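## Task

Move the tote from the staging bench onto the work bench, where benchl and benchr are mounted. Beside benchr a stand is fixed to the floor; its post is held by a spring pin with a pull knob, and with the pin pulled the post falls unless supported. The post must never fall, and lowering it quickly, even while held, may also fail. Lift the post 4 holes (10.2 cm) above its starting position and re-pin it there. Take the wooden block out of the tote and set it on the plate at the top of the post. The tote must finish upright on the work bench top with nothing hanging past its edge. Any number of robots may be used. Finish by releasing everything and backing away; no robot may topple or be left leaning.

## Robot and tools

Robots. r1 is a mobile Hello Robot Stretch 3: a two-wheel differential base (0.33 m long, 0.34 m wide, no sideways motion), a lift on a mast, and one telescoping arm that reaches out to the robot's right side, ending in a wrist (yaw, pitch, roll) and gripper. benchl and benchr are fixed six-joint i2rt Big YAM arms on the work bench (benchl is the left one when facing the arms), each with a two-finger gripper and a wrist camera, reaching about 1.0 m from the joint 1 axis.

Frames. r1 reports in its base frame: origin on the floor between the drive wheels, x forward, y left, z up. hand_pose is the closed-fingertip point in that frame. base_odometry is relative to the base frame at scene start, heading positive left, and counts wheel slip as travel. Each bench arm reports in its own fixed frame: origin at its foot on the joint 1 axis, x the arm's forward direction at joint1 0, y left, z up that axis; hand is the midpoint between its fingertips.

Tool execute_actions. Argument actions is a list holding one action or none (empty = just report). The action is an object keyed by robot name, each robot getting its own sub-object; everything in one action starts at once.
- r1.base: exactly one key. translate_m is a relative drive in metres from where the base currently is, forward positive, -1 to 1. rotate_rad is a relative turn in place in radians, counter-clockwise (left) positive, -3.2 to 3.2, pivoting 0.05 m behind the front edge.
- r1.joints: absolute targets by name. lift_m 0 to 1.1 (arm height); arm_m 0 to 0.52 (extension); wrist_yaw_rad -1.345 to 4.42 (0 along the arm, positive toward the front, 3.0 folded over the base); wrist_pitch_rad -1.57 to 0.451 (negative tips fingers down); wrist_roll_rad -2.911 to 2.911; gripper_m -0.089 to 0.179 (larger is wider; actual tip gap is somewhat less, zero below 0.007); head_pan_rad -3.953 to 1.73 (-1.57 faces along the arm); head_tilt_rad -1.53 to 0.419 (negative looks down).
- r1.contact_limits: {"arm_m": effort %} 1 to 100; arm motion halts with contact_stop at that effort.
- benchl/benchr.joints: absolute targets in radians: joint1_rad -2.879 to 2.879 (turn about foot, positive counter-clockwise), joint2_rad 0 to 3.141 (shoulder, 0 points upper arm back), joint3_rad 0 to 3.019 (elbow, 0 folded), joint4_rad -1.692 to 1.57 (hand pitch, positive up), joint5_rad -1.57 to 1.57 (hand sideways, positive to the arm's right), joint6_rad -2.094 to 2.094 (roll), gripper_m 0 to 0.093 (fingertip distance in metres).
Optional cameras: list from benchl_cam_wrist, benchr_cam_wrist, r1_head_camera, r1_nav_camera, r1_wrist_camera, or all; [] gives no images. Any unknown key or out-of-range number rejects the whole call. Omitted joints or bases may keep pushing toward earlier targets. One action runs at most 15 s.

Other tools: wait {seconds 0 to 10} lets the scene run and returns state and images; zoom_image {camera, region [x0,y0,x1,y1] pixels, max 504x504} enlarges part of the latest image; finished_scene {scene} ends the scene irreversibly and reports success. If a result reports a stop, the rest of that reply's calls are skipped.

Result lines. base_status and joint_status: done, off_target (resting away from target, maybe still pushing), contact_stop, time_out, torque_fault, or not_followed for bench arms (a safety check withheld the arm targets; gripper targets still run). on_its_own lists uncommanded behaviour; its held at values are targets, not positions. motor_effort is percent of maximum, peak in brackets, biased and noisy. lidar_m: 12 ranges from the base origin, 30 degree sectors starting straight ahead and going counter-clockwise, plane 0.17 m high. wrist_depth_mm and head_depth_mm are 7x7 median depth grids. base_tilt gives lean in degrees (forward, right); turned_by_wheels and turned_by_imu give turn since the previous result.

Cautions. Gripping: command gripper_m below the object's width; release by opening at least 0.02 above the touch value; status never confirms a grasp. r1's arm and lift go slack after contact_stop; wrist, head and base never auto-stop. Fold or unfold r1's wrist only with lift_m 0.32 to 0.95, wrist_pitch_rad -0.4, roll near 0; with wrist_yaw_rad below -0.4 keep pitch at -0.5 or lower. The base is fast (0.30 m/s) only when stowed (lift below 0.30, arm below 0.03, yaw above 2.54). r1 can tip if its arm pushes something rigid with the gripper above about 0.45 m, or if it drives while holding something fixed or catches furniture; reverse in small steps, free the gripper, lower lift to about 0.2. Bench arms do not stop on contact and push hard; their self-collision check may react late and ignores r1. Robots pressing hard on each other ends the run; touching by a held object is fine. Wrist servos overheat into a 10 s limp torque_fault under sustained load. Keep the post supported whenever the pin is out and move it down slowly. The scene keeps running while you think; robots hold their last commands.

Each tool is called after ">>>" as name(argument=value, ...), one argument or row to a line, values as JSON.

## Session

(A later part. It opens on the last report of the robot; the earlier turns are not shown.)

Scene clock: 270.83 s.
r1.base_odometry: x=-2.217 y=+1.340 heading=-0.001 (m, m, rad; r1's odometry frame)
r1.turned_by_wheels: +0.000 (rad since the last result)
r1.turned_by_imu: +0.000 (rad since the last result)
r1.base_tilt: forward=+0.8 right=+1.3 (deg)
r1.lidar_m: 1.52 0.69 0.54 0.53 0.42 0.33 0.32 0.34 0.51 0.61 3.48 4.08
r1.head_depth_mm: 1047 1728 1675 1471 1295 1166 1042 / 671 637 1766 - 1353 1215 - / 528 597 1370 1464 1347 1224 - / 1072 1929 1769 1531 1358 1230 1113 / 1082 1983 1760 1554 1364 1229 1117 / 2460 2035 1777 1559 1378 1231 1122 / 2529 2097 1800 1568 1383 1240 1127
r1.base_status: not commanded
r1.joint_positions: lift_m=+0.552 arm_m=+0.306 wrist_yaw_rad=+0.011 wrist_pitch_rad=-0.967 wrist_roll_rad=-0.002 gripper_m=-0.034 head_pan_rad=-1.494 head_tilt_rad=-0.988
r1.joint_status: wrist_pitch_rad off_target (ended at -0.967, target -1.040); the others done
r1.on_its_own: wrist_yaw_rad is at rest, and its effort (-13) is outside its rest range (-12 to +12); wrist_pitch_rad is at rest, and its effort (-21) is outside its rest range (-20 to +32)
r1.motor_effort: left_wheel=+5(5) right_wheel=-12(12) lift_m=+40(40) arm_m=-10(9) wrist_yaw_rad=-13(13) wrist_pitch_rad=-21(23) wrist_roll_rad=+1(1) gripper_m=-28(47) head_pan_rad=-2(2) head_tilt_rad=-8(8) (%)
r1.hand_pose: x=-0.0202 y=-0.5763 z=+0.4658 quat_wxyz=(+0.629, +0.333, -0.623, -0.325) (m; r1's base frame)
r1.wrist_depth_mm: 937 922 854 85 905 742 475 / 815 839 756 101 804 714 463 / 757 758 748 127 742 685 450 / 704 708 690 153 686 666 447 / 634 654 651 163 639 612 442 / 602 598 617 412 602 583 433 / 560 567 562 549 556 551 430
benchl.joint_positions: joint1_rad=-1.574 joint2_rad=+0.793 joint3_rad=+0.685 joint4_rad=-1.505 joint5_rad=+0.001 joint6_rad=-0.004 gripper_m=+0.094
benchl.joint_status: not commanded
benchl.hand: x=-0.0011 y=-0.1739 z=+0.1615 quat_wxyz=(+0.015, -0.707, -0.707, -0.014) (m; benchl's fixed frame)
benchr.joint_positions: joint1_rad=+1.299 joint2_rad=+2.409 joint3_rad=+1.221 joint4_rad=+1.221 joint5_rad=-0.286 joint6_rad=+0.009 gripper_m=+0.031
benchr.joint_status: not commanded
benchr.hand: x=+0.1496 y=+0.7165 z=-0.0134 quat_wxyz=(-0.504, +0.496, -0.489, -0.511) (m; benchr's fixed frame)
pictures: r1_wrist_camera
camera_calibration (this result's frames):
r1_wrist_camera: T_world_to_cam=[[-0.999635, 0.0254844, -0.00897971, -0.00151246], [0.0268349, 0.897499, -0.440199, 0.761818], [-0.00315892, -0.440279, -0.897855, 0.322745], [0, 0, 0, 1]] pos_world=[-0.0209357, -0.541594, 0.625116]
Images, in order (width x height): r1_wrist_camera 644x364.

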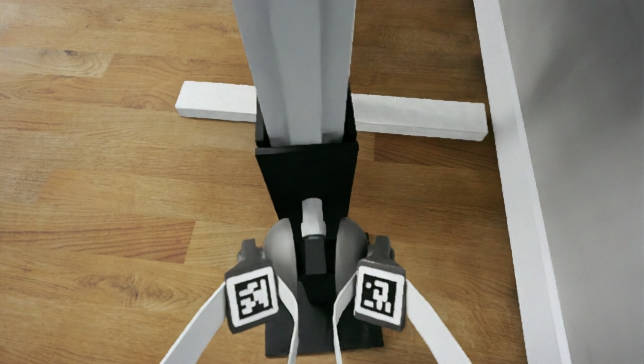

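>>> execute_actions(
  actions=[
    {"benchr":{"joints":{"joint2_rad":2.34}}},
  ],
  cameras=["r1_wrist_camera","benchr_cam_wrist"],
)

Scene clock: 272.17 s.
r1.base_odometry: x=-2.217 y=+1.340 heading=-0.001 (m, m, rad; r1's odometry frame)
r1.turned_by_wheels: +0.000 (rad since the last result)
r1.turned_by_imu: +0.000 (rad since the last result)
r1.base_tilt: forward=+0.6 right=+1.4 (deg)
r1.lidar_m: 1.52 0.69 0.54 0.53 0.42 0.33 0.32 0.34 0.51 0.61 3.47 4.09
r1.head_depth_mm: 1047 1733 1678 1477 1293 1165 1047 / 671 636 1777 - 1351 1218 - / 527 595 1362 1468 1343 1220 - / 1075 1902 1765 1533 1363 1225 1114 / 1083 1988 1751 1547 1365 1228 1119 / 2453 2028 1762 1551 1372 1232 1119 / 2570 2103 1790 1559 1388 1235 1122
r1.base_status: not commanded
r1.joint_positions: lift_m=+0.552 arm_m=+0.306 wrist_yaw_rad=+0.011 wrist_pitch_rad=-0.967 wrist_roll_rad=-0.002 gripper_m=-0.031 head_pan_rad=-1.494 head_tilt_rad=-0.988
r1.joint_status: not commanded
r1.on_its_own: wrist_yaw_rad is at rest, and its effort (-14) is outside its rest range (-12 to +12); wrist_pitch_rad is at rest, and its effort (-21) is outside its rest range (-20 to +32)
r1.motor_effort: left_wheel=+5(5) right_wheel=-12(12) lift_m=+40(40) arm_m=-10(10) wrist_yaw_rad=-14(13) wrist_pitch_rad=-21(21) wrist_roll_rad=+1(1) gripper_m=-26(27) head_pan_rad=-2(1) head_tilt_rad=-7(7) (%)
r1.hand_pose: x=-0.0202 y=-0.5763 z=+0.4658 quat_wxyz=(+0.629, +0.333, -0.623, -0.325) (m; r1's base frame)
r1.wrist_depth_mm: 933 881 866 85 905 776 475 / 829 830 775 101 825 697 463 / 753 755 748 127 730 687 451 / 690 693 702 152 696 683 448 / 645 640 636 162 640 628 436 / 601 604 618 416 594 589 431 / 555 574 547 562 565 550 424
benchl.joint_positions: joint1_rad=-1.574 joint2_rad=+0.793 joint3_rad=+0.685 joint4_rad=-1.505 joint5_rad=+0.001 joint6_rad=-0.004 gripper_m=+0.094
benchl.joint_status: not commanded
benchl.hand: x=-0.0011 y=-0.1739 z=+0.1615 quat_wxyz=(+0.015, -0.707, -0.707, -0.014) (m; benchl's fixed frame)
benchr.joint_positions: joint1_rad=+1.299 joint2_rad=+2.406 joint3_rad=+1.221 joint4_rad=+1.215 joint5_rad=-0.286 joint6_rad=+0.009 gripper_m=+0.031
benchr.joint_status: all done
benchr.hand: x=+0.1498 y=+0.7169 z=-0.0126 quat_wxyz=(-0.503, +0.496, -0.489, -0.511) (m; benchr's fixed frame)
pictures: benchr_cam_wrist, r1_wrist_camera
camera_calibration (this result's frames):
benchr_cam_wrist: T_world_to_cam=[[0.999784, 0.0207219, -0.0018666, -0.163582], [0.0099183, -0.553548, -0.832758, 0.39478], [-0.0182896, 0.832559, -0.553634, -0.478697], [0, 0, 0, 1]] pos_world=[0.150876, 0.620463, 0.0634281]
r1_wrist_camera: T_world_to_cam=[[-0.999635, 0.0254866, -0.00897076, -0.00151763], [0.0268337, 0.897608, -0.439978, 0.761714], [-0.00316134, -0.440058, -0.897964, 0.32292], [0, 0, 0, 1]] pos_world=[-0.0209358, -0.541578, 0.625094]
Images, in order (width x height): benchr_cam_wrist 504x504, r1_wrist_camera 644x364.

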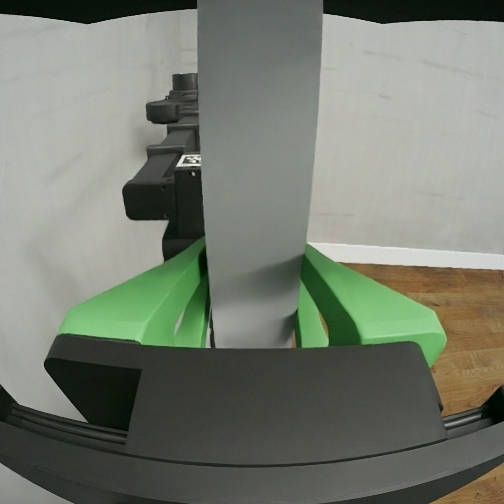

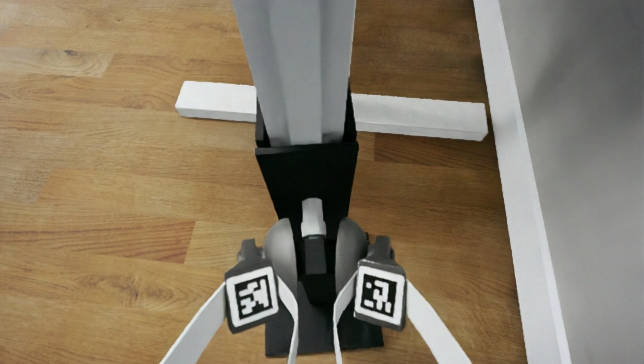

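>>> execute_actions(
  actions=[
    {"benchr":{"joints":{"joint2_rad":2.29}}},
  ],
  cameras=["r1_wrist_camera","benchr_cam_wrist"],
)

Scene clock: 273.17 s.
r1.base_odometry: x=-2.217 y=+1.340 heading=-0.001 (m, m, rad; r1's odometry frame)
r1.turned_by_wheels: +0.000 (rad since the last result)
r1.turned_by_imu: +0.000 (rad since the last result)
r1.base_tilt: forward=+0.6 right=+1.3 (deg)
r1.lidar_m: 1.52 0.69 0.54 0.53 0.42 0.33 0.32 0.34 0.51 0.61 3.48 4.09
r1.head_depth_mm: 1051 1730 1678 1472 1298 1167 1042 / 670 635 1762 - 1351 1224 - / 526 596 1374 1475 1343 1217 - / 1070 1902 1755 1537 1358 1229 1108 / 1088 1967 1759 1550 1359 1233 1115 / 2475 2045 1778 1563 1374 1230 1124 / 2550 2112 1798 1546 1385 1233 1126
r1.base_status: not commanded
r1.joint_positions: lift_m=+0.552 arm_m=+0.306 wrist_yaw_rad=+0.011 wrist_pitch_rad=-0.967 wrist_roll_rad=-0.002 gripper_m=-0.031 head_pan_rad=-1.494 head_tilt_rad=-0.988
r1.joint_status: not commanded
r1.on_its_own: wrist_yaw_rad is at rest, and its effort (-13) is outside its rest range (-12 to +12); wrist_pitch_rad is at rest, and its effort (-22) is outside its rest range (-20 to +32)
r1.motor_effort: left_wheel=+5(6) right_wheel=-12(12) lift_m=+40(40) arm_m=-9(10) wrist_yaw_rad=-13(12) wrist_pitch_rad=-22(21) wrist_roll_rad=+1(1) gripper_m=-25(26) head_pan_rad=-2(1) head_tilt_rad=-7(7) (%)
r1.hand_pose: x=-0.0202 y=-0.5763 z=+0.4658 quat_wxyz=(+0.629, +0.333, -0.623, -0.325) (m; r1's base frame)
r1.wrist_depth_mm: 870 931 870 85 905 771 471 / 822 814 746 101 813 707 462 / 768 766 727 126 743 677 454 / 700 710 703 153 691 671 444 / 638 650 643 162 645 635 434 / 610 593 602 410 599 595 432 / 565 568 560 548 560 551 427
benchl.joint_positions: joint1_rad=-1.574 joint2_rad=+0.793 joint3_rad=+0.685 joint4_rad=-1.505 joint5_rad=+0.001 joint6_rad=-0.004 gripper_m=+0.094
benchl.joint_status: not commanded
benchl.hand: x=-0.0011 y=-0.1739 z=+0.1615 quat_wxyz=(+0.015, -0.707, -0.707, -0.014) (m; benchl's fixed frame)
benchr.joint_positions: joint1_rad=+1.299 joint2_rad=+2.398 joint3_rad=+1.220 joint4_rad=+1.199 joint5_rad=-0.286 joint6_rad=+0.009 gripper_m=+0.031
benchr.joint_status: all done
benchr.hand: x=+0.1499 y=+0.7179 z=-0.0110 quat_wxyz=(-0.501, +0.498, -0.492, -0.510) (m; benchr's fixed frame)
pictures: benchr_cam_wrist, r1_wrist_camera
camera_calibration (this result's frames):
benchr_cam_wrist: T_world_to_cam=[[0.999761, 0.0214596, -0.00426822, -0.164279], [0.00848976, -0.560261, -0.828273, 0.401753], [-0.0201657, 0.828038, -0.560309, -0.475101], [0, 0, 0, 1]] pos_world=[0.151249, 0.622014, 0.0658569]
r1_wrist_camera: T_world_to_cam=[[-0.999635, 0.0254868, -0.00897063, -0.00151764], [0.0268338, 0.897608, -0.439978, 0.761714], [-0.00316153, -0.440058, -0.897964, 0.32292], [0, 0, 0, 1]] pos_world=[-0.0209359, -0.541578, 0.625094]
Images, in order (width x height): benchr_cam_wrist 504x504, r1_wrist_camera 644x364.

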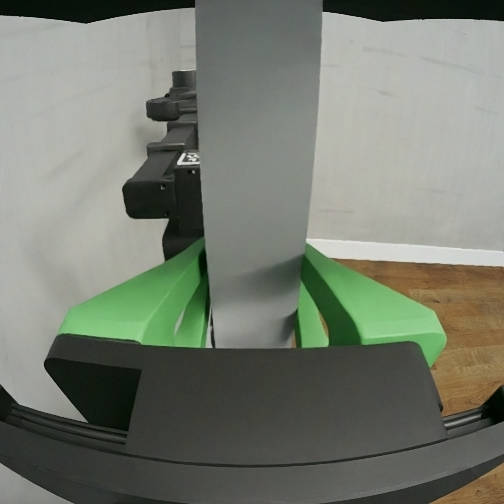

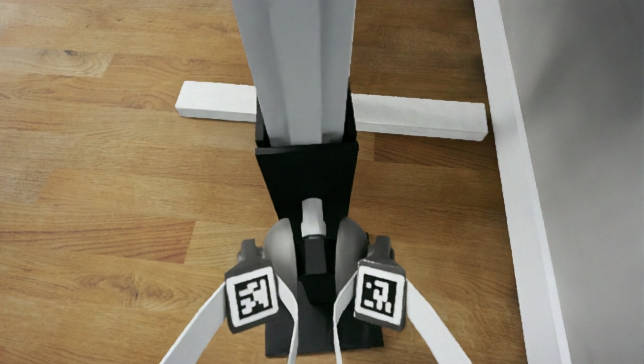

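>>> execute_actions(
  actions=[
    {"benchr":{"joints":{"joint4_rad":1.28}}},
  ],
  cameras=["r1_wrist_camera","r1_head_camera"],
)

Scene clock: 275.63 s.
r1.base_odometry: x=-2.217 y=+1.340 heading=-0.001 (m, m, rad; r1's odometry frame)
r1.turned_by_wheels: +0.000 (rad since the last result)
r1.turned_by_imu: +0.000 (rad since the last result)
r1.base_tilt: forward=+0.6 right=+1.3 (deg)
r1.lidar_m: 1.52 0.69 0.54 0.53 0.42 0.33 0.32 0.34 0.51 0.61 3.46 4.10
r1.head_depth_mm: 1046 1733 1680 1475 1293 1168 1045 / 671 636 1770 - 1352 1214 - / 527 598 1374 1472 1344 1218 - / 1071 1911 1757 1536 1364 1225 1114 / 1083 1982 1765 1541 1370 1230 1116 / 2475 2040 1777 1553 1374 1237 1122 / 2535 2110 1783 1561 1376 1242 1121
r1.base_status: not commanded
r1.joint_positions: lift_m=+0.552 arm_m=+0.306 wrist_yaw_rad=+0.011 wrist_pitch_rad=-0.967 wrist_roll_rad=-0.002 gripper_m=-0.031 head_pan_rad=-1.494 head_tilt_rad=-0.988
r1.joint_status: not commanded
r1.on_its_own: wrist_yaw_rad is at rest, and its effort (-13) is outside its rest range (-12 to +12); wrist_pitch_rad is at rest, and its effort (-21) is outside its rest range (-20 to +32)
r1.motor_effort: left_wheel=+6(5) right_wheel=-12(12) lift_m=+40(40) arm_m=-10(10) wrist_yaw_rad=-13(13) wrist_pitch_rad=-21(21) wrist_roll_rad=+1(1) gripper_m=-26(26) head_pan_rad=-2(1) head_tilt_rad=-8(8) (%)
r1.hand_pose: x=-0.0202 y=-0.5763 z=+0.4658 quat_wxyz=(+0.629, +0.333, -0.623, -0.325) (m; r1's base frame)
r1.wrist_depth_mm: 922 920 874 85 904 771 475 / 799 833 772 101 804 723 459 / 759 758 738 127 720 690 455 / 704 714 694 153 691 670 445 / 672 657 639 162 639 627 435 / 605 612 603 412 612 584 428 / 577 568 554 545 554 542 424
benchl.joint_positions: joint1_rad=-1.574 joint2_rad=+0.793 joint3_rad=+0.685 joint4_rad=-1.505 joint5_rad=+0.001 joint6_rad=-0.004 gripper_m=+0.094
benchl.joint_status: not commanded
benchl.hand: x=-0.0011 y=-0.1739 z=+0.1615 quat_wxyz=(+0.015, -0.707, -0.707, -0.014) (m; benchl's fixed frame)
benchr.joint_positions: joint1_rad=+1.299 joint2_rad=+2.398 joint3_rad=+1.220 joint4_rad=+1.203 joint5_rad=-0.286 joint6_rad=+0.010 gripper_m=+0.031
benchr.joint_status: joint4_rad time_out (moved +0.003 of +0.081)
benchr.on_its_own: joint4_rad reads +1.203 and still pushes toward +1.280 since a time_out
benchr.hand: x=+0.1499 y=+0.7178 z=-0.0101 quat_wxyz=(-0.501, +0.497, -0.491, -0.510) (m; benchr's fixed frame)
pictures: r1_head_camera (sideways: a quarter turn clockwise sets it upright), r1_wrist_camera
camera_calibration (this result's frames):
r1_head_camera: T_world_to_cam=[[-0.0568512, 0.857234, -0.511779, 0.684738], [0.995334, 0.0886948, 0.0379974, -0.0487372], [0.0779648, -0.507231, -0.858276, 1.0711], [0, 0, 0, 1]] pos_world=[0.00392953, -0.0393607, 1.27159]
r1_wrist_camera: T_world_to_cam=[[-0.999635, 0.0254865, -0.00897119, -0.00151745], [0.0268338, 0.897603, -0.439988, 0.761717], [-0.00316118, -0.440068, -0.897959, 0.322913], [0, 0, 0, 1]] pos_world=[-0.0209358, -0.541577, 0.625095]
Images, in order (width x height): r1_head_camera 896x504, r1_wrist_camera 644x364.

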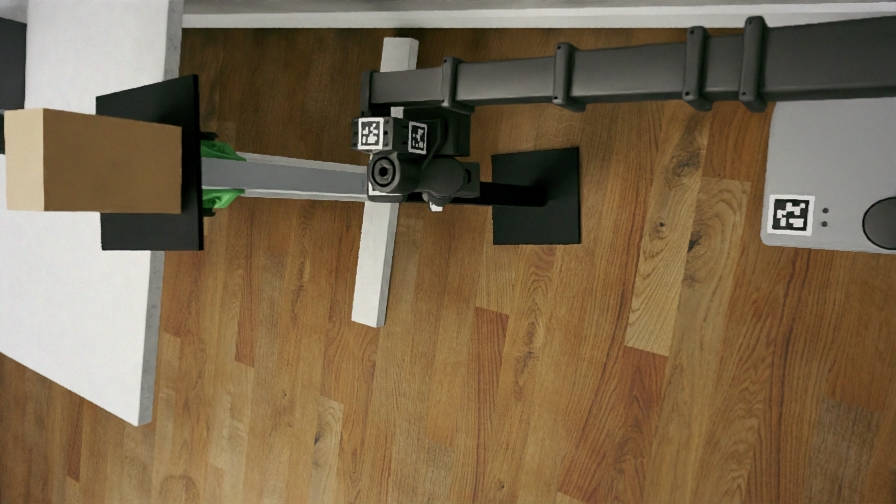

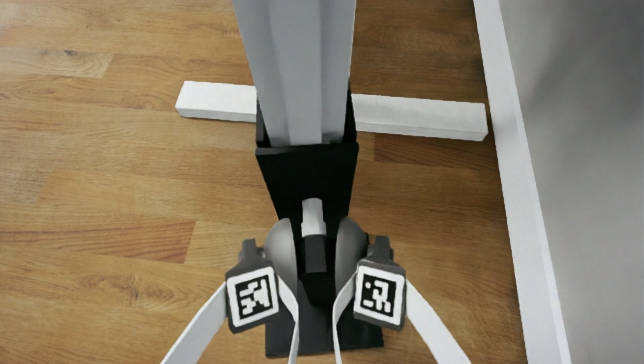

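>>> execute_actions(
  actions=[
    {"benchr":{"joints":{"joint4_rad":1.21,"joint2_rad":2.42}}},
  ],
  cameras=["r1_wrist_camera"],
)

Scene clock: 276.97 s.
r1.base_odometry: x=-2.217 y=+1.340 heading=-0.001 (m, m, rad; r1's odometry frame)
r1.turned_by_wheels: +0.000 (rad since the last result)
r1.turned_by_imu: +0.000 (rad since the last result)
r1.base_tilt: forward=+0.6 right=+1.4 (deg)
r1.lidar_m: 1.53 0.69 0.54 0.53 0.42 0.33 0.32 0.34 0.51 0.61 3.46 4.09
r1.head_depth_mm: 1053 1732 1683 1482 1299 1157 1040 / 671 636 1761 - 1349 1219 - / 527 596 1372 1470 1339 1225 - / 1077 1927 1745 1540 1360 1224 1111 / 1079 1968 1771 1542 1369 1229 1112 / 2442 2036 1781 1551 1366 1228 1121 / 2546 2108 1798 1553 1388 1241 1122
r1.base_status: not commanded
r1.joint_positions: lift_m=+0.552 arm_m=+0.306 wrist_yaw_rad=+0.011 wrist_pitch_rad=-0.967 wrist_roll_rad=-0.002 gripper_m=-0.031 head_pan_rad=-1.494 head_tilt_rad=-0.988
r1.joint_status: not commanded
r1.on_its_own: wrist_yaw_rad is at rest, and its effort (-13) is outside its rest range (-12 to +12); wrist_pitch_rad is at rest, and its effort (-22) is outside its rest range (-20 to +32)
r1.motor_effort: left_wheel=+5(5) right_wheel=-11(12) lift_m=+40(40) arm_m=-10(9) wrist_yaw_rad=-13(13) wrist_pitch_rad=-22(22) wrist_roll_rad=+1(1) gripper_m=-26(26) head_pan_rad=-1(2) head_tilt_rad=-8(7) (%)
r1.hand_pose: x=-0.0202 y=-0.5763 z=+0.4658 quat_wxyz=(+0.629, +0.333, -0.623, -0.325) (m; r1's base frame)
r1.wrist_depth_mm: 956 930 879 85 869 771 469 / 817 823 776 101 816 716 465 / 755 772 754 127 719 675 453 / 690 689 679 153 677 670 451 / 643 646 644 162 644 619 441 / 608 590 606 413 603 580 431 / 577 565 546 566 548 547 428
benchl.joint_positions: joint1_rad=-1.574 joint2_rad=+0.793 joint3_rad=+0.685 joint4_rad=-1.505 joint5_rad=+0.001 joint6_rad=-0.004 gripper_m=+0.094
benchl.joint_status: not commanded
benchl.hand: x=-0.0011 y=-0.1739 z=+0.1615 quat_wxyz=(+0.015, -0.707, -0.707, -0.014) (m; benchl's fixed frame)
benchr.joint_positions: joint1_rad=+1.299 joint2_rad=+2.401 joint3_rad=+1.220 joint4_rad=+1.200 joint5_rad=-0.287 joint6_rad=+0.010 gripper_m=+0.031
benchr.joint_status: all done
benchr.hand: x=+0.1497 y=+0.7174 z=-0.0132 quat_wxyz=(-0.499, +0.498, -0.493, -0.510) (m; benchr's fixed frame)
pictures: r1_wrist_camera
camera_calibration (this result's frames):
r1_wrist_camera: T_world_to_cam=[[-0.999635, 0.0254865, -0.00897127, -0.00151739], [0.0268338, 0.897603, -0.439988, 0.761717], [-0.00316111, -0.440068, -0.897959, 0.322913], [0, 0, 0, 1]] pos_world=[-0.0209358, -0.541577, 0.625095]
Images, in order (width x height): r1_wrist_camera 644x364.

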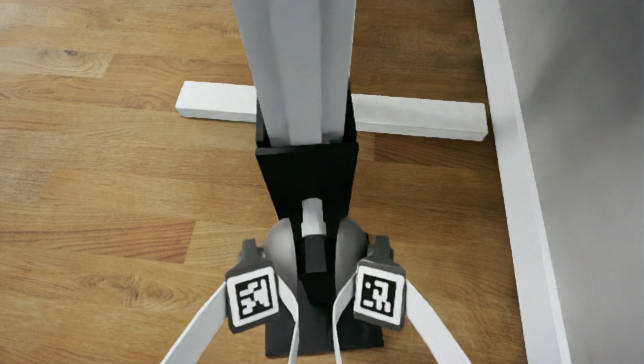

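>>> execute_actions(
  actions=[
    {"r1":{"joints":{"gripper_m":0.05,"lift_m":0.66,"arm_m":0.28,"wrist_pitch_rad":-1.0}},"benchr":{"joints":{"joint4_rad":1.22,"joint2_rad":2.37}}},
  ],
  cameras=[],
)

>>> execute_actions(
  actions=[
    {"r1":{"joints":{"wrist_roll_rad":1.57,"wrist_pitch_rad":-1.2,"wrist_yaw_rad":0}}},
  ],
  cameras=[],
)

>>> execute_actions(
  actions=[
    {"r1":{"joints":{"arm_m":0.37,"head_tilt_rad":-0.9}}},
  ],
  cameras=["r1_wrist_camera","r1_head_camera","benchr_cam_wrist"],
)

Scene clock: 282.40 s.
r1.base_odometry: x=-2.217 y=+1.340 heading=-0.002 (m, m, rad; r1's odometry frame)
r1.turned_by_wheels: +0.000 (rad since the last result)
r1.turned_by_imu: -0.001 (rad since the last result)
r1.base_tilt: forward=+0.8 right=+1.2 (deg)
r1.lidar_m: 1.52 0.69 0.54 0.53 0.42 0.33 0.32 0.34 0.51 0.61 3.48 4.10
r1.head_depth_mm: 1050 1721 1671 1413 - - - / 969 637 1837 1486 1351 1216 - / 527 597 1342 1480 1341 1220 - / 1075 1920 1756 1530 1361 1221 1113 / 1088 1965 1770 1542 1365 1234 1120 / 2439 2041 1769 1556 1381 1232 1122 / 2547 2113 1797 1556 1379 1240 1125
r1.base_status: not commanded
r1.joint_positions: lift_m=+0.660 arm_m=+0.280 wrist_yaw_rad=+0.003 wrist_pitch_rad=-1.007 wrist_roll_rad=-0.002 gripper_m=+0.050 head_pan_rad=-1.494 head_tilt_rad=-0.988
r1.joint_status: all done
r1.motor_effort: left_wheel=+1(6) right_wheel=-1(12) lift_m=+42(46) arm_m=-3(9) wrist_yaw_rad=-5(13) wrist_pitch_rad=+2(21) wrist_roll_rad=+1(1) gripper_m=-1(99) head_pan_rad=-1(1) head_tilt_rad=-8(7) (%)
r1.hand_pose: x=-0.0212 y=-0.5419 z=+0.5689 quat_wxyz=(+0.621, +0.342, -0.618, -0.340) (m; r1's base frame)
r1.wrist_depth_mm: - - - 128 - 738 468 / 935 901 936 155 901 710 452 / 884 859 854 211 828 712 445 / 778 811 783 269 772 687 441 / 743 726 752 747 734 660 427 / 719 707 - 686 - 629 424 / 680 677 641 658 667 586 411
benchl.joint_positions: joint1_rad=-1.574 joint2_rad=+0.793 joint3_rad=+0.685 joint4_rad=-1.505 joint5_rad=+0.001 joint6_rad=-0.004 gripper_m=+0.094
benchl.joint_status: not commanded
benchl.hand: x=-0.0011 y=-0.1739 z=+0.1615 quat_wxyz=(+0.015, -0.707, -0.707, -0.014) (m; benchl's fixed frame)
benchr.joint_positions: joint1_rad=+1.299 joint2_rad=+2.401 joint3_rad=+1.220 joint4_rad=+1.202 joint5_rad=-0.287 joint6_rad=+0.010 gripper_m=+0.031
benchr.joint_status: all done
benchr.hand: x=+0.1497 y=+0.7174 z=-0.0129 quat_wxyz=(-0.500, +0.498, -0.492, -0.510) (m; benchr's fixed frame)
pictures: none
No camera images: the call's "cameras" was empty. Leave "cameras" out to get every camera's image.

Scene clock: 283.87 s.
r1.base_odometry: x=-2.217 y=+1.340 heading=-0.002 (m, m, rad; r1's odometry frame)
r1.turned_by_wheels: +0.000 (rad since the last result)
r1.turned_by_imu: +0.000 (rad since the last result)
r1.base_tilt: forward=+0.7 right=+1.4 (deg)
r1.lidar_m: 1.52 0.69 0.54 0.53 0.42 0.32 0.32 0.34 0.51 0.61 3.46 4.06
r1.head_depth_mm: 1053 1737 1677 1421 - - - / 973 636 1831 1469 1344 1217 - / 527 597 1332 1464 1342 1222 - / 1077 1916 1763 1540 1362 1226 1115 / 1083 1972 1762 1545 1366 1228 1117 / 2459 2032 1779 1552 1371 1233 1118 / 2554 2113 1793 1552 1386 1243 1124
r1.base_status: not commanded
r1.joint_positions: lift_m=+0.660 arm_m=+0.280 wrist_yaw_rad=+0.003 wrist_pitch_rad=-1.201 wrist_roll_rad=+1.565 gripper_m=+0.050 head_pan_rad=-1.494 head_tilt_rad=-0.988
r1.joint_status: all done
r1.motor_effort: left_wheel=+1(1) right_wheel=-1(1) lift_m=+41(42) arm_m=-4(3) wrist_yaw_rad=-3(3) wrist_pitch_rad=+0(0) wrist_roll_rad=+3(5) gripper_m=+0(0) head_pan_rad=-2(2) head_tilt_rad=-8(7) (%)
r1.hand_pose: x=-0.0213 y=-0.4952 z=+0.5507 quat_wxyz=(+0.004, +0.003, -0.825, -0.565) (m; r1's base frame)
r1.wrist_depth_mm: - 890 751 717 625 573 523 / - 922 776 710 641 588 543 / - 936 790 708 652 601 547 / 503 694 756 543 671 608 546 / - 206 255 769 686 628 574 / 163 - - 807 - 639 585 / - - 918 812 721 643 593
benchl.joint_positions: joint1_rad=-1.574 joint2_rad=+0.793 joint3_rad=+0.685 joint4_rad=-1.505 joint5_rad=+0.001 joint6_rad=-0.004 gripper_m=+0.094
benchl.joint_status: not commanded
benchl.hand: x=-0.0011 y=-0.1739 z=+0.1615 quat_wxyz=(+0.015, -0.707, -0.707, -0.014) (m; benchl's fixed frame)
benchr.joint_positions: joint1_rad=+1.299 joint2_rad=+2.401 joint3_rad=+1.220 joint4_rad=+1.202 joint5_rad=-0.287 joint6_rad=+0.010 gripper_m=+0.031
benchr.joint_status: not commanded
benchr.hand: x=+0.1497 y=+0.7174 z=-0.0129 quat_wxyz=(-0.500, +0.498, -0.492, -0.510) (m; benchr's fixed frame)
pictures: none
No camera images: the call's "cameras" was empty. Leave "cameras" out to get every camera's image.

Scene clock: 285.77 s.
r1.base_odometry: x=-2.217 y=+1.340 heading=-0.002 (m, m, rad; r1's odometry frame)
r1.turned_by_wheels: +0.000 (rad since the last result)
r1.turned_by_imu: +0.000 (rad since the last result)
r1.base_tilt: forward=+0.5 right=+1.3 (deg)
r1.lidar_m: 1.52 0.69 0.54 0.53 0.42 0.33 0.32 0.34 0.51 0.61 3.47 4.11
r1.head_depth_mm: 1144 1001 1806 1501 - - - / 1120 660 2008 1556 1406 1244 1130 / 1299 579 786 1552 1371 1245 1149 / 1312 1023 1935 1621 1418 1259 1132 / 1375 1103 1935 1639 1425 1251 1122 / 3013 2198 1953 1653 1426 1260 1134 / 3063 2418 1985 1667 1438 1269 1135
r1.base_status: not commanded
r1.joint_positions: lift_m=+0.660 arm_m=+0.369 wrist_yaw_rad=+0.002 wrist_pitch_rad=-1.256 wrist_roll_rad=+1.565 gripper_m=+0.050 head_pan_rad=-1.494 head_tilt_rad=-0.903
r1.joint_status: all done
r1.motor_effort: left_wheel=+0(1) right_wheel=-1(1) lift_m=+41(42) arm_m=+8(7) wrist_yaw_rad=-2(3) wrist_pitch_rad=+16(16) wrist_roll_rad=+3(3) gripper_m=+8(8) head_pan_rad=-1(1) head_tilt_rad=+1(16) (%)
r1.hand_pose: x=-0.0214 y=-0.5706 z=+0.5472 quat_wxyz=(+0.003, +0.002, -0.809, -0.588) (m; r1's base frame)
r1.wrist_depth_mm: 929 827 719 681 636 573 542 / 970 848 757 706 639 594 543 / 946 831 773 717 643 596 563 / 443 609 780 418 645 618 578 / - 908 202 247 664 625 584 / - 125 139 767 - 638 586 / 96 113 865 811 728 639 610
benchl.joint_positions: joint1_rad=-1.574 joint2_rad=+0.793 joint3_rad=+0.685 joint4_rad=-1.505 joint5_rad=+0.001 joint6_rad=-0.004 gripper_m=+0.094
benchl.joint_status: not commanded
benchl.hand: x=-0.0011 y=-0.1739 z=+0.1615 quat_wxyz=(+0.015, -0.707, -0.707, -0.014) (m; benchl's fixed frame)
benchr.joint_positions: joint1_rad=+1.299 joint2_rad=+2.401 joint3_rad=+1.220 joint4_rad=+1.202 joint5_rad=-0.287 joint6_rad=+0.010 gripper_m=+0.031
benchr.joint_status: not commanded
benchr.hand: x=+0.1497 y=+0.7174 z=-0.0129 quat_wxyz=(-0.500, +0.498, -0.492, -0.510) (m; benchr's fixed frame)
pictures: benchr_cam_wrist, r1_head_camera (sideways: a quarter turn clockwise sets it upright), r1_wrist_camera
camera_calibration (this result's frames):
benchr_cam_wrist: T_world_to_cam=[[0.999747, 0.021851, -0.00535398, -0.16437], [0.0078331, -0.561182, -0.827656, 0.400686], [-0.0210896, 0.827404, -0.561211, -0.475183], [0, 0, 0, 1]] pos_world=[0.151169, 0.621618, 0.0640724]
r1_head_camera: T_world_to_cam=[[-0.0532478, 0.810484, -0.583335, 0.777935], [0.995088, 0.0918892, 0.0368373, -0.0472296], [0.0834583, -0.578508, -0.811396, 1.01013], [0, 0, 0, 1]] pos_world=[0.00411718, -0.0417955, 1.27515]
r1_wrist_camera: T_world_to_cam=[[0.0297412, 0.954386, -0.297089, 0.707651], [0.988779, 0.0154395, 0.148584, -0.0123508], [0.146394, -0.298175, -0.943218, 0.507478], [0, 0, 0, 1]] pos_world=[-0.0831256, -0.523865, 0.690733]
Images, in order (width x height): benchr_cam_wrist 504x504, r1_head_camera 896x504, r1_wrist_camera 644x364.

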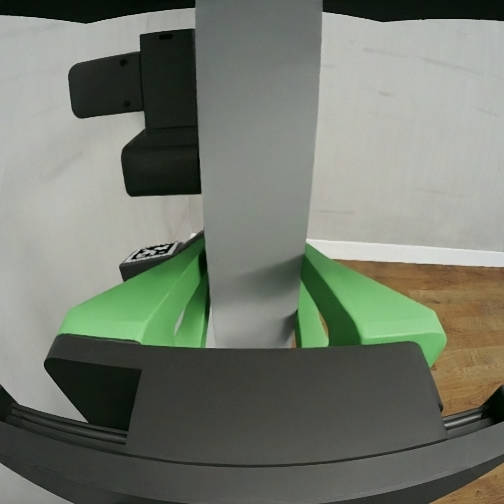

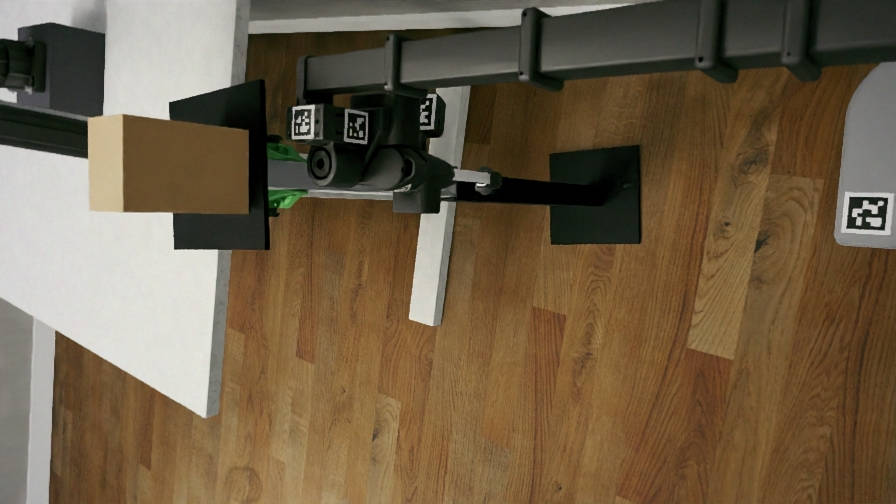

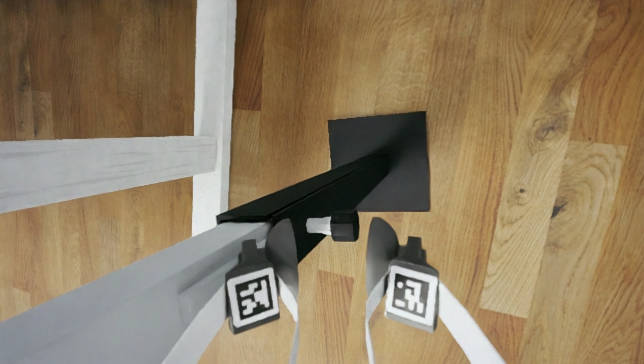

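>>> execute_actions(
  actions=[
    {"r1":{"joints":{"arm_m":0.33,"lift_m":0.61,"wrist_pitch_rad":-1.05,"gripper_m":0.04}}},
  ],
  cameras=["r1_wrist_camera","r1_head_camera","benchr_cam_wrist"],
)

Scene clock: 287.93 s.
r1.base_odometry: x=-2.217 y=+1.340 heading=-0.002 (m, m, rad; r1's odometry frame)
r1.turned_by_wheels: +0.000 (rad since the last result)
r1.turned_by_imu: +0.000 (rad since the last result)
r1.base_tilt: forward=+0.7 right=+1.3 (deg)
r1.lidar_m: 1.52 0.70 0.54 0.53 0.42 0.33 0.32 0.34 0.51 0.61 3.46 4.09
r1.head_depth_mm: 1148 1004 1828 1549 1363 - - / 1118 659 1900 - 1403 1243 1141 / 1297 578 801 1520 1372 1248 1145 / 1313 1027 1939 1616 1418 1249 1134 / 1368 1104 1948 1636 1432 1259 1125 / 2995 2189 1960 1648 1426 1262 1135 / 3111 2396 1965 1663 1445 1266 1132
r1.base_status: not commanded
r1.joint_positions: lift_m=+0.610 arm_m=+0.330 wrist_yaw_rad=+0.001 wrist_pitch_rad=-1.088 wrist_roll_rad=+1.566 gripper_m=+0.040 head_pan_rad=-1.494 head_tilt_rad=-0.902
r1.joint_status: all done
r1.motor_effort: left_wheel=+0(1) right_wheel=+2(2) lift_m=+22(35) arm_m=-3(6) wrist_yaw_rad=-2(3) wrist_pitch_rad=+11(31) wrist_roll_rad=+3(3) gripper_m=+5(56) head_pan_rad=-2(2) head_tilt_rad=+1(1) (%)
r1.hand_pose: x=-0.0214 y=-0.5724 z=+0.5108 quat_wxyz=(+0.003, +0.002, -0.855, -0.518) (m; r1's base frame)
r1.wrist_depth_mm: - 945 792 686 597 527 485 / - 990 815 708 610 544 484 / - 952 764 715 612 548 491 / 419 549 802 702 557 574 502 / - - 183 206 635 571 514 / - 129 147 746 626 572 524 / 106 118 890 796 733 592 537
benchl.joint_positions: joint1_rad=-1.574 joint2_rad=+0.793 joint3_rad=+0.685 joint4_rad=-1.505 joint5_rad=+0.001 joint6_rad=-0.004 gripper_m=+0.094
benchl.joint_status: not commanded
benchl.hand: x=-0.0011 y=-0.1739 z=+0.1615 quat_wxyz=(+0.015, -0.707, -0.707, -0.014) (m; benchl's fixed frame)
benchr.joint_positions: joint1_rad=+1.299 joint2_rad=+2.401 joint3_rad=+1.220 joint4_rad=+1.202 joint5_rad=-0.287 joint6_rad=+0.010 gripper_m=+0.031
benchr.joint_status: not commanded
benchr.hand: x=+0.1497 y=+0.7174 z=-0.0129 quat_wxyz=(-0.500, +0.498, -0.492, -0.510) (m; benchr's fixed frame)
pictures: benchr_cam_wrist, r1_head_camera (sideways: a quarter turn clockwise sets it upright), r1_wrist_camera
camera_calibration (this result's frames):
benchr_cam_wrist: T_world_to_cam=[[0.999747, 0.021851, -0.00535398, -0.16437], [0.0078331, -0.561182, -0.827656, 0.400686], [-0.0210896, 0.827404, -0.561211, -0.475183], [0, 0, 0, 1]] pos_world=[0.151169, 0.621618, 0.0640724]
r1_head_camera: T_world_to_cam=[[-0.0532441, 0.810436, -0.583402, 0.778022], [0.995087, 0.0918923, 0.0368361, -0.047228], [0.0834634, -0.578575, -0.811348, 1.01007], [0, 0, 0, 1]] pos_world=[0.00411735, -0.0417977, 1.27516]
r1_wrist_camera: T_world_to_cam=[[0.0309436, 0.891595, -0.451774, 0.741597], [0.98876, 0.0388421, 0.14438, 0.00864436], [0.146277, -0.451164, -0.880372, 0.352893], [0, 0, 0, 1]] pos_world=[-0.0831148, -0.502328, 0.644463]
Images, in order (width x height): benchr_cam_wrist 504x504, r1_head_camera 896x504, r1_wrist_camera 644x364.

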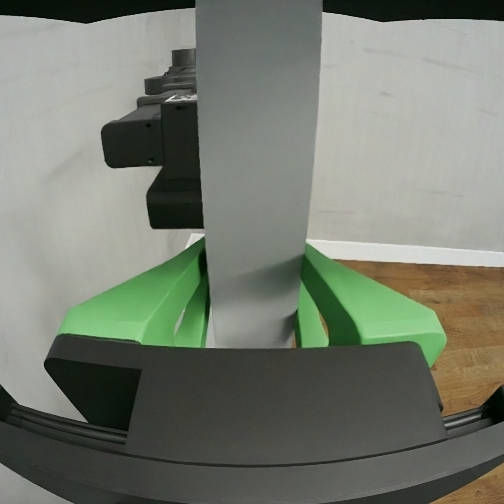

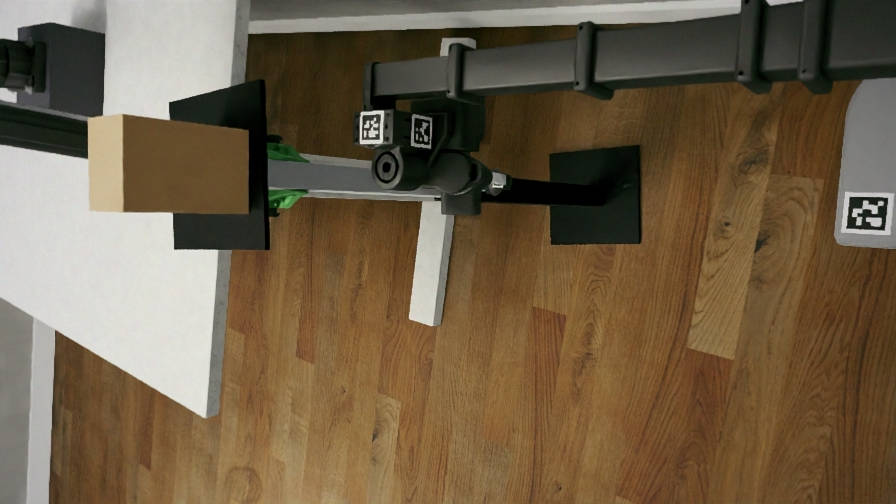

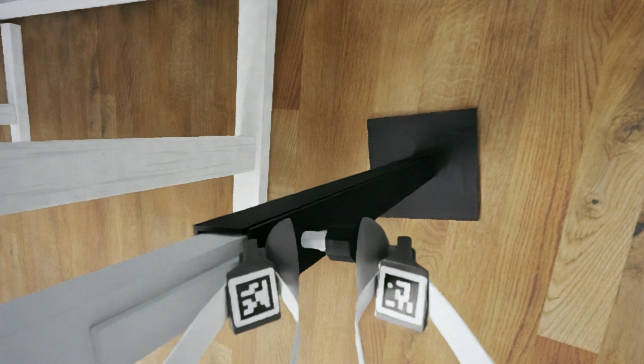

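>>> execute_actions(
  actions=[
    {"r1":{"joints":{"arm_m":0.325,"lift_m":0.585,"wrist_pitch_rad":-1.05}}},
  ],
  cameras=["r1_wrist_camera","r1_head_camera"],
)

>>> zoom_image(
  camera="r1_wrist_camera",
  region=[200,160,460,340],
)

Scene clock: 290.27 s.
r1.base_odometry: x=-2.217 y=+1.340 heading=-0.002 (m, m, rad; r1's odometry frame)
r1.turned_by_wheels: +0.000 (rad since the last result)
r1.turned_by_imu: -0.001 (rad since the last result)
r1.base_tilt: forward=+0.6 right=+1.1 (deg)
r1.lidar_m: 1.53 0.69 0.54 0.53 0.42 0.33 0.32 0.34 0.51 0.61 3.46 4.08
r1.head_depth_mm: 1155 1009 1824 1552 1351 1190 - / 1114 662 1916 - 1407 1242 1143 / 1301 577 828 1534 1376 1248 1141 / 1316 1030 1931 1627 1427 1252 1138 / 1383 1101 1963 1636 1427 1253 1127 / 3011 2201 1966 1654 1433 1258 1127 / 3063 2432 1985 1668 1442 1271 1134
r1.base_status: not commanded
r1.joint_positions: lift_m=+0.604 arm_m=+0.325 wrist_yaw_rad=+0.001 wrist_pitch_rad=-1.076 wrist_roll_rad=+1.567 gripper_m=+0.040 head_pan_rad=-1.494 head_tilt_rad=-0.901
r1.joint_status: lift_m contact_stop (moved -0.006 of -0.025); the others done
r1.on_its_own: lift_m is slack since a contact_stop, until your next command for it (your +0.585 is given up)
r1.motor_effort: left_wheel=+1(2) right_wheel=-2(3) lift_m=+32(33) arm_m=+5(6) wrist_yaw_rad=+0(2) wrist_pitch_rad=+7(10) wrist_roll_rad=+2(3) gripper_m=+1(4) head_pan_rad=-2(1) head_tilt_rad=+1(1) (%)
r1.hand_pose: x=-0.0215 y=-0.5698 z=+0.5061 quat_wxyz=(+0.002, +0.001, -0.859, -0.513) (m; r1's base frame)
r1.wrist_depth_mm: - 973 793 680 585 523 482 / - - 826 691 596 541 487 / - 951 771 731 612 549 487 / 419 542 793 696 539 564 506 / - - 184 209 622 573 509 / - 132 148 778 639 582 524 / 108 121 924 775 680 577 522
benchl.joint_positions: joint1_rad=-1.574 joint2_rad=+0.793 joint3_rad=+0.685 joint4_rad=-1.505 joint5_rad=+0.001 joint6_rad=-0.004 gripper_m=+0.094
benchl.joint_status: not commanded
benchl.hand: x=-0.0011 y=-0.1739 z=+0.1615 quat_wxyz=(+0.015, -0.707, -0.707, -0.014) (m; benchl's fixed frame)
benchr.joint_positions: joint1_rad=+1.299 joint2_rad=+2.401 joint3_rad=+1.220 joint4_rad=+1.202 joint5_rad=-0.287 joint6_rad=+0.010 gripper_m=+0.031
benchr.joint_status: not commanded
benchr.hand: x=+0.1497 y=+0.7174 z=-0.0129 quat_wxyz=(-0.500, +0.498, -0.492, -0.510) (m; benchr's fixed frame)
pictures: r1_head_camera (sideways: a quarter turn clockwise sets it upright), r1_wrist_camera
camera_calibration (this result's frames):
r1_head_camera: T_world_to_cam=[[-0.0532006, 0.809872, -0.584189, 0.779047], [0.995085, 0.0919278, 0.0368214, -0.0472089], [0.0835238, -0.579359, -0.810782, 1.00933], [0, 0, 0, 1]] pos_world=[0.00411934, -0.0418235, 1.2752]
r1_wrist_camera: T_world_to_cam=[[0.033043, 0.885836, -0.462821, 0.739521], [0.98872, 0.038714, 0.144688, 0.00903647], [0.146087, -0.462381, -0.874564, 0.340586], [0, 0, 0, 1]] pos_world=[-0.0831259, -0.497963, 0.638823]
Images, in order (width x height): r1_head_camera 896x504, r1_wrist_camera 644x364.

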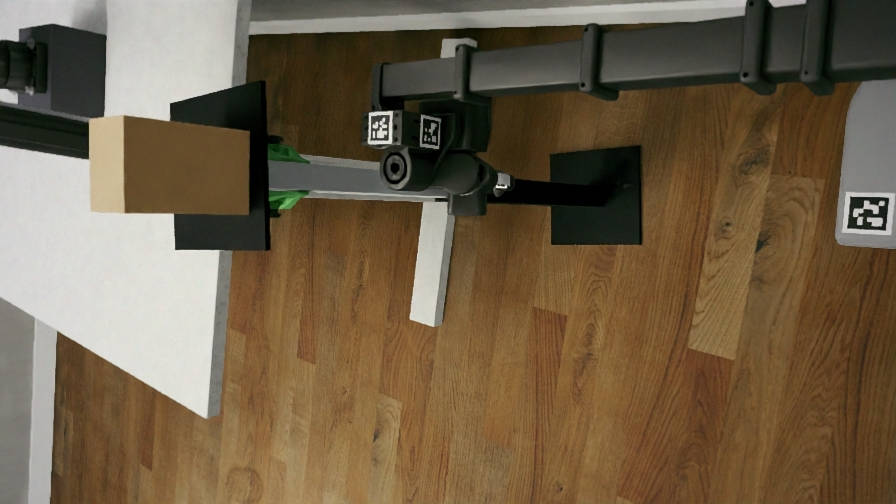

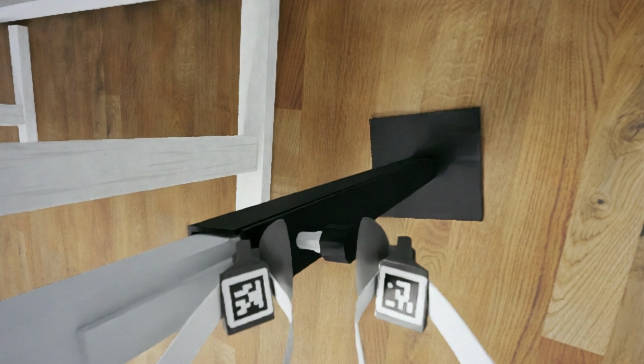

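Region (200, 160, 460, 340) of r1_wrist_camera's 644x364 image, scaled by 1.938; it fills the top 349 rows of this view, and the rest is white.

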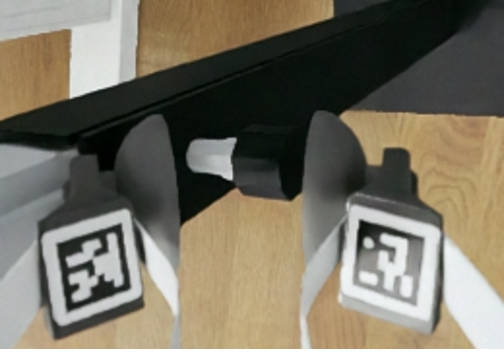

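>>> execute_actions(
  actions=[
    {"r1":{"joints":{"arm_m":0.27,"lift_m":0.66,"gripper_m":0.05}}},
  ],
  cameras=[],
)

>>> execute_actions(
  actions=[
    {"r1":{"joints":{"wrist_roll_rad":2.9,"wrist_pitch_rad":-1.3,"arm_m":0.33}}},
  ],
  cameras=["r1_wrist_camera","r1_head_camera"],
)

Scene clock: 295.87 s.
r1.base_odometry: x=-2.217 y=+1.340 heading=-0.002 (m, m, rad; r1's odometry frame)
r1.turned_by_wheels: +0.000 (rad since the last result)
r1.turned_by_imu: +0.000 (rad since the last result)
r1.base_tilt: forward=+0.6 right=+1.4 (deg)
r1.lidar_m: 1.53 0.70 0.54 0.53 0.42 0.33 0.32 0.34 0.50 0.61 3.46 4.08
r1.head_depth_mm: 1147 1006 1856 1507 - - - / 1117 659 1902 - 1402 1251 1138 / 1307 579 830 1533 1373 1248 1142 / 1313 1033 1926 1615 1422 1257 1134 / 1375 1102 1945 1634 1421 1257 1127 / 3023 2196 1956 1655 1431 1259 1130 / 3062 2427 1971 1656 1437 1267 1136
r1.base_status: not commanded
r1.joint_positions: lift_m=+0.660 arm_m=+0.270 wrist_yaw_rad=+0.001 wrist_pitch_rad=-1.058 wrist_roll_rad=+1.567 gripper_m=+0.050 head_pan_rad=-1.494 head_tilt_rad=-0.901
r1.joint_status: all done
r1.motor_effort: left_wheel=+0(1) right_wheel=-1(3) lift_m=+42(43) arm_m=-4(3) wrist_yaw_rad=-1(1) wrist_pitch_rad=+2(7) wrist_roll_rad=+2(2) gripper_m=+0(54) head_pan_rad=-1(1) head_tilt_rad=+1(1) (%)
r1.hand_pose: x=-0.0214 y=-0.5196 z=+0.5631 quat_wxyz=(+0.002, +0.001, -0.863, -0.505) (m; r1's base frame)
r1.wrist_depth_mm: - - 900 767 641 578 511 / - - 908 785 657 588 518 / - - 845 785 677 589 526 / 464 620 830 384 647 614 539 / - 194 227 795 689 626 544 / 150 183 - 842 - 640 560 / - - - 847 748 641 569
benchl.joint_positions: joint1_rad=-1.574 joint2_rad=+0.793 joint3_rad=+0.685 joint4_rad=-1.505 joint5_rad=+0.001 joint6_rad=-0.004 gripper_m=+0.094
benchl.joint_status: not commanded
benchl.hand: x=-0.0011 y=-0.1739 z=+0.1615 quat_wxyz=(+0.015, -0.707, -0.707, -0.014) (m; benchl's fixed frame)
benchr.joint_positions: joint1_rad=+1.299 joint2_rad=+2.401 joint3_rad=+1.220 joint4_rad=+1.202 joint5_rad=-0.287 joint6_rad=+0.010 gripper_m=+0.031
benchr.joint_status: not commanded
benchr.hand: x=+0.1497 y=+0.7174 z=-0.0129 quat_wxyz=(-0.500, +0.498, -0.492, -0.510) (m; benchr's fixed frame)
pictures: none
No camera images: the call's "cameras" was empty. Leave "cameras" out to get every camera's image.

Scene clock: 297.47 s.
r1.base_odometry: x=-2.217 y=+1.340 heading=-0.002 (m, m, rad; r1's odometry frame)
r1.turned_by_wheels: +0.000 (rad since the last result)
r1.turned_by_imu: +0.000 (rad since the last result)
r1.base_tilt: forward=+0.7 right=+1.2 (deg)
r1.lidar_m: 1.53 0.69 0.54 0.53 0.42 0.33 0.32 0.34 0.51 0.61 3.48 4.08
r1.head_depth_mm: 1145 1005 1843 1497 - - - / 1118 660 1964 1555 1392 1240 1135 / 1298 577 776 1597 1375 1250 1145 / 1314 1032 1934 1615 1411 1249 1135 / 1368 1099 1947 1647 1421 1253 1125 / 3045 2210 1967 1657 1433 1261 1130 / 3070 2413 1942 1664 1442 1267 1134
r1.base_status: not commanded
r1.joint_positions: lift_m=+0.660 arm_m=+0.330 wrist_yaw_rad=+0.001 wrist_pitch_rad=-1.295 wrist_roll_rad=+2.894 gripper_m=+0.050 head_pan_rad=-1.494 head_tilt_rad=-0.901
r1.joint_status: all done
r1.motor_effort: left_wheel=+0(1) right_wheel=-1(1) lift_m=+42(42) arm_m=+4(4) wrist_yaw_rad=-2(1) wrist_pitch_rad=-2(0) wrist_roll_rad=+4(4) gripper_m=+0(0) head_pan_rad=-2(2) head_tilt_rad=+1(1) (%)
r1.hand_pose: x=-0.0213 y=-0.5209 z=+0.5452 quat_wxyz=(-0.489, -0.371, -0.629, -0.476) (m; r1's base frame)
r1.wrist_depth_mm: 390 532 611 608 600 589 568 / 402 576 651 642 633 612 622 / 438 626 710 665 662 649 649 / 459 680 756 701 737 721 709 / 497 781 805 768 764 774 721 / 540 858 - 279 - 822 805 / 590 911 965 231 951 896 880
benchl.joint_positions: joint1_rad=-1.574 joint2_rad=+0.793 joint3_rad=+0.685 joint4_rad=-1.505 joint5_rad=+0.001 joint6_rad=-0.004 gripper_m=+0.094
benchl.joint_status: not commanded
benchl.hand: x=-0.0011 y=-0.1739 z=+0.1615 quat_wxyz=(+0.015, -0.707, -0.707, -0.014) (m; benchl's fixed frame)
benchr.joint_positions: joint1_rad=+1.299 joint2_rad=+2.401 joint3_rad=+1.220 joint4_rad=+1.202 joint5_rad=-0.287 joint6_rad=+0.010 gripper_m=+0.031
benchr.joint_status: not commanded
benchr.hand: x=+0.1497 y=+0.7174 z=-0.0129 quat_wxyz=(-0.500, +0.498, -0.492, -0.510) (m; benchr's fixed frame)
pictures: r1_head_camera (sideways: a quarter turn clockwise sets it upright), r1_wrist_camera
camera_calibration (this result's frames):
r1_head_camera: T_world_to_cam=[[-0.0532006, 0.809872, -0.584189, 0.779047], [0.995085, 0.0919278, 0.0368214, -0.0472089], [0.0835238, -0.579359, -0.810782, 1.00933], [0, 0, 0, 1]] pos_world=[0.00411934, -0.0418235, 1.2752]
r1_wrist_camera: T_world_to_cam=[[0.977617, 0.205459, -0.0452933, 0.152332], [0.206077, -0.891739, 0.402906, -0.640815], [0.0423909, -0.403222, -0.91412, 0.447536], [0, 0, 0, 1]] pos_world=[-0.0358361, -0.422281, 0.674189]
Images, in order (width x height): r1_head_camera 896x504, r1_wrist_camera 644x364.

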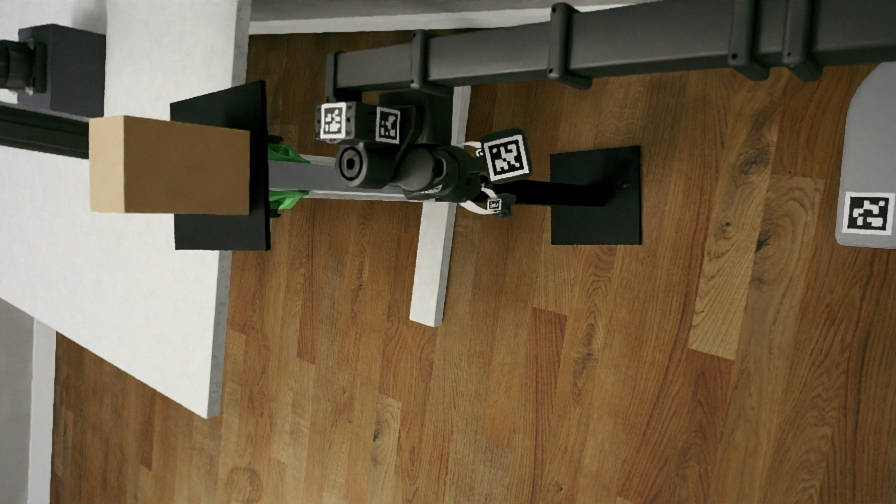

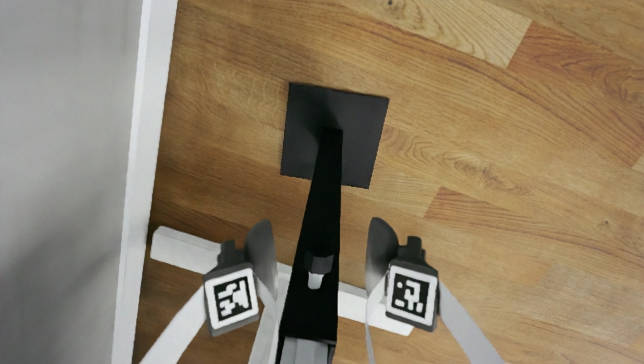

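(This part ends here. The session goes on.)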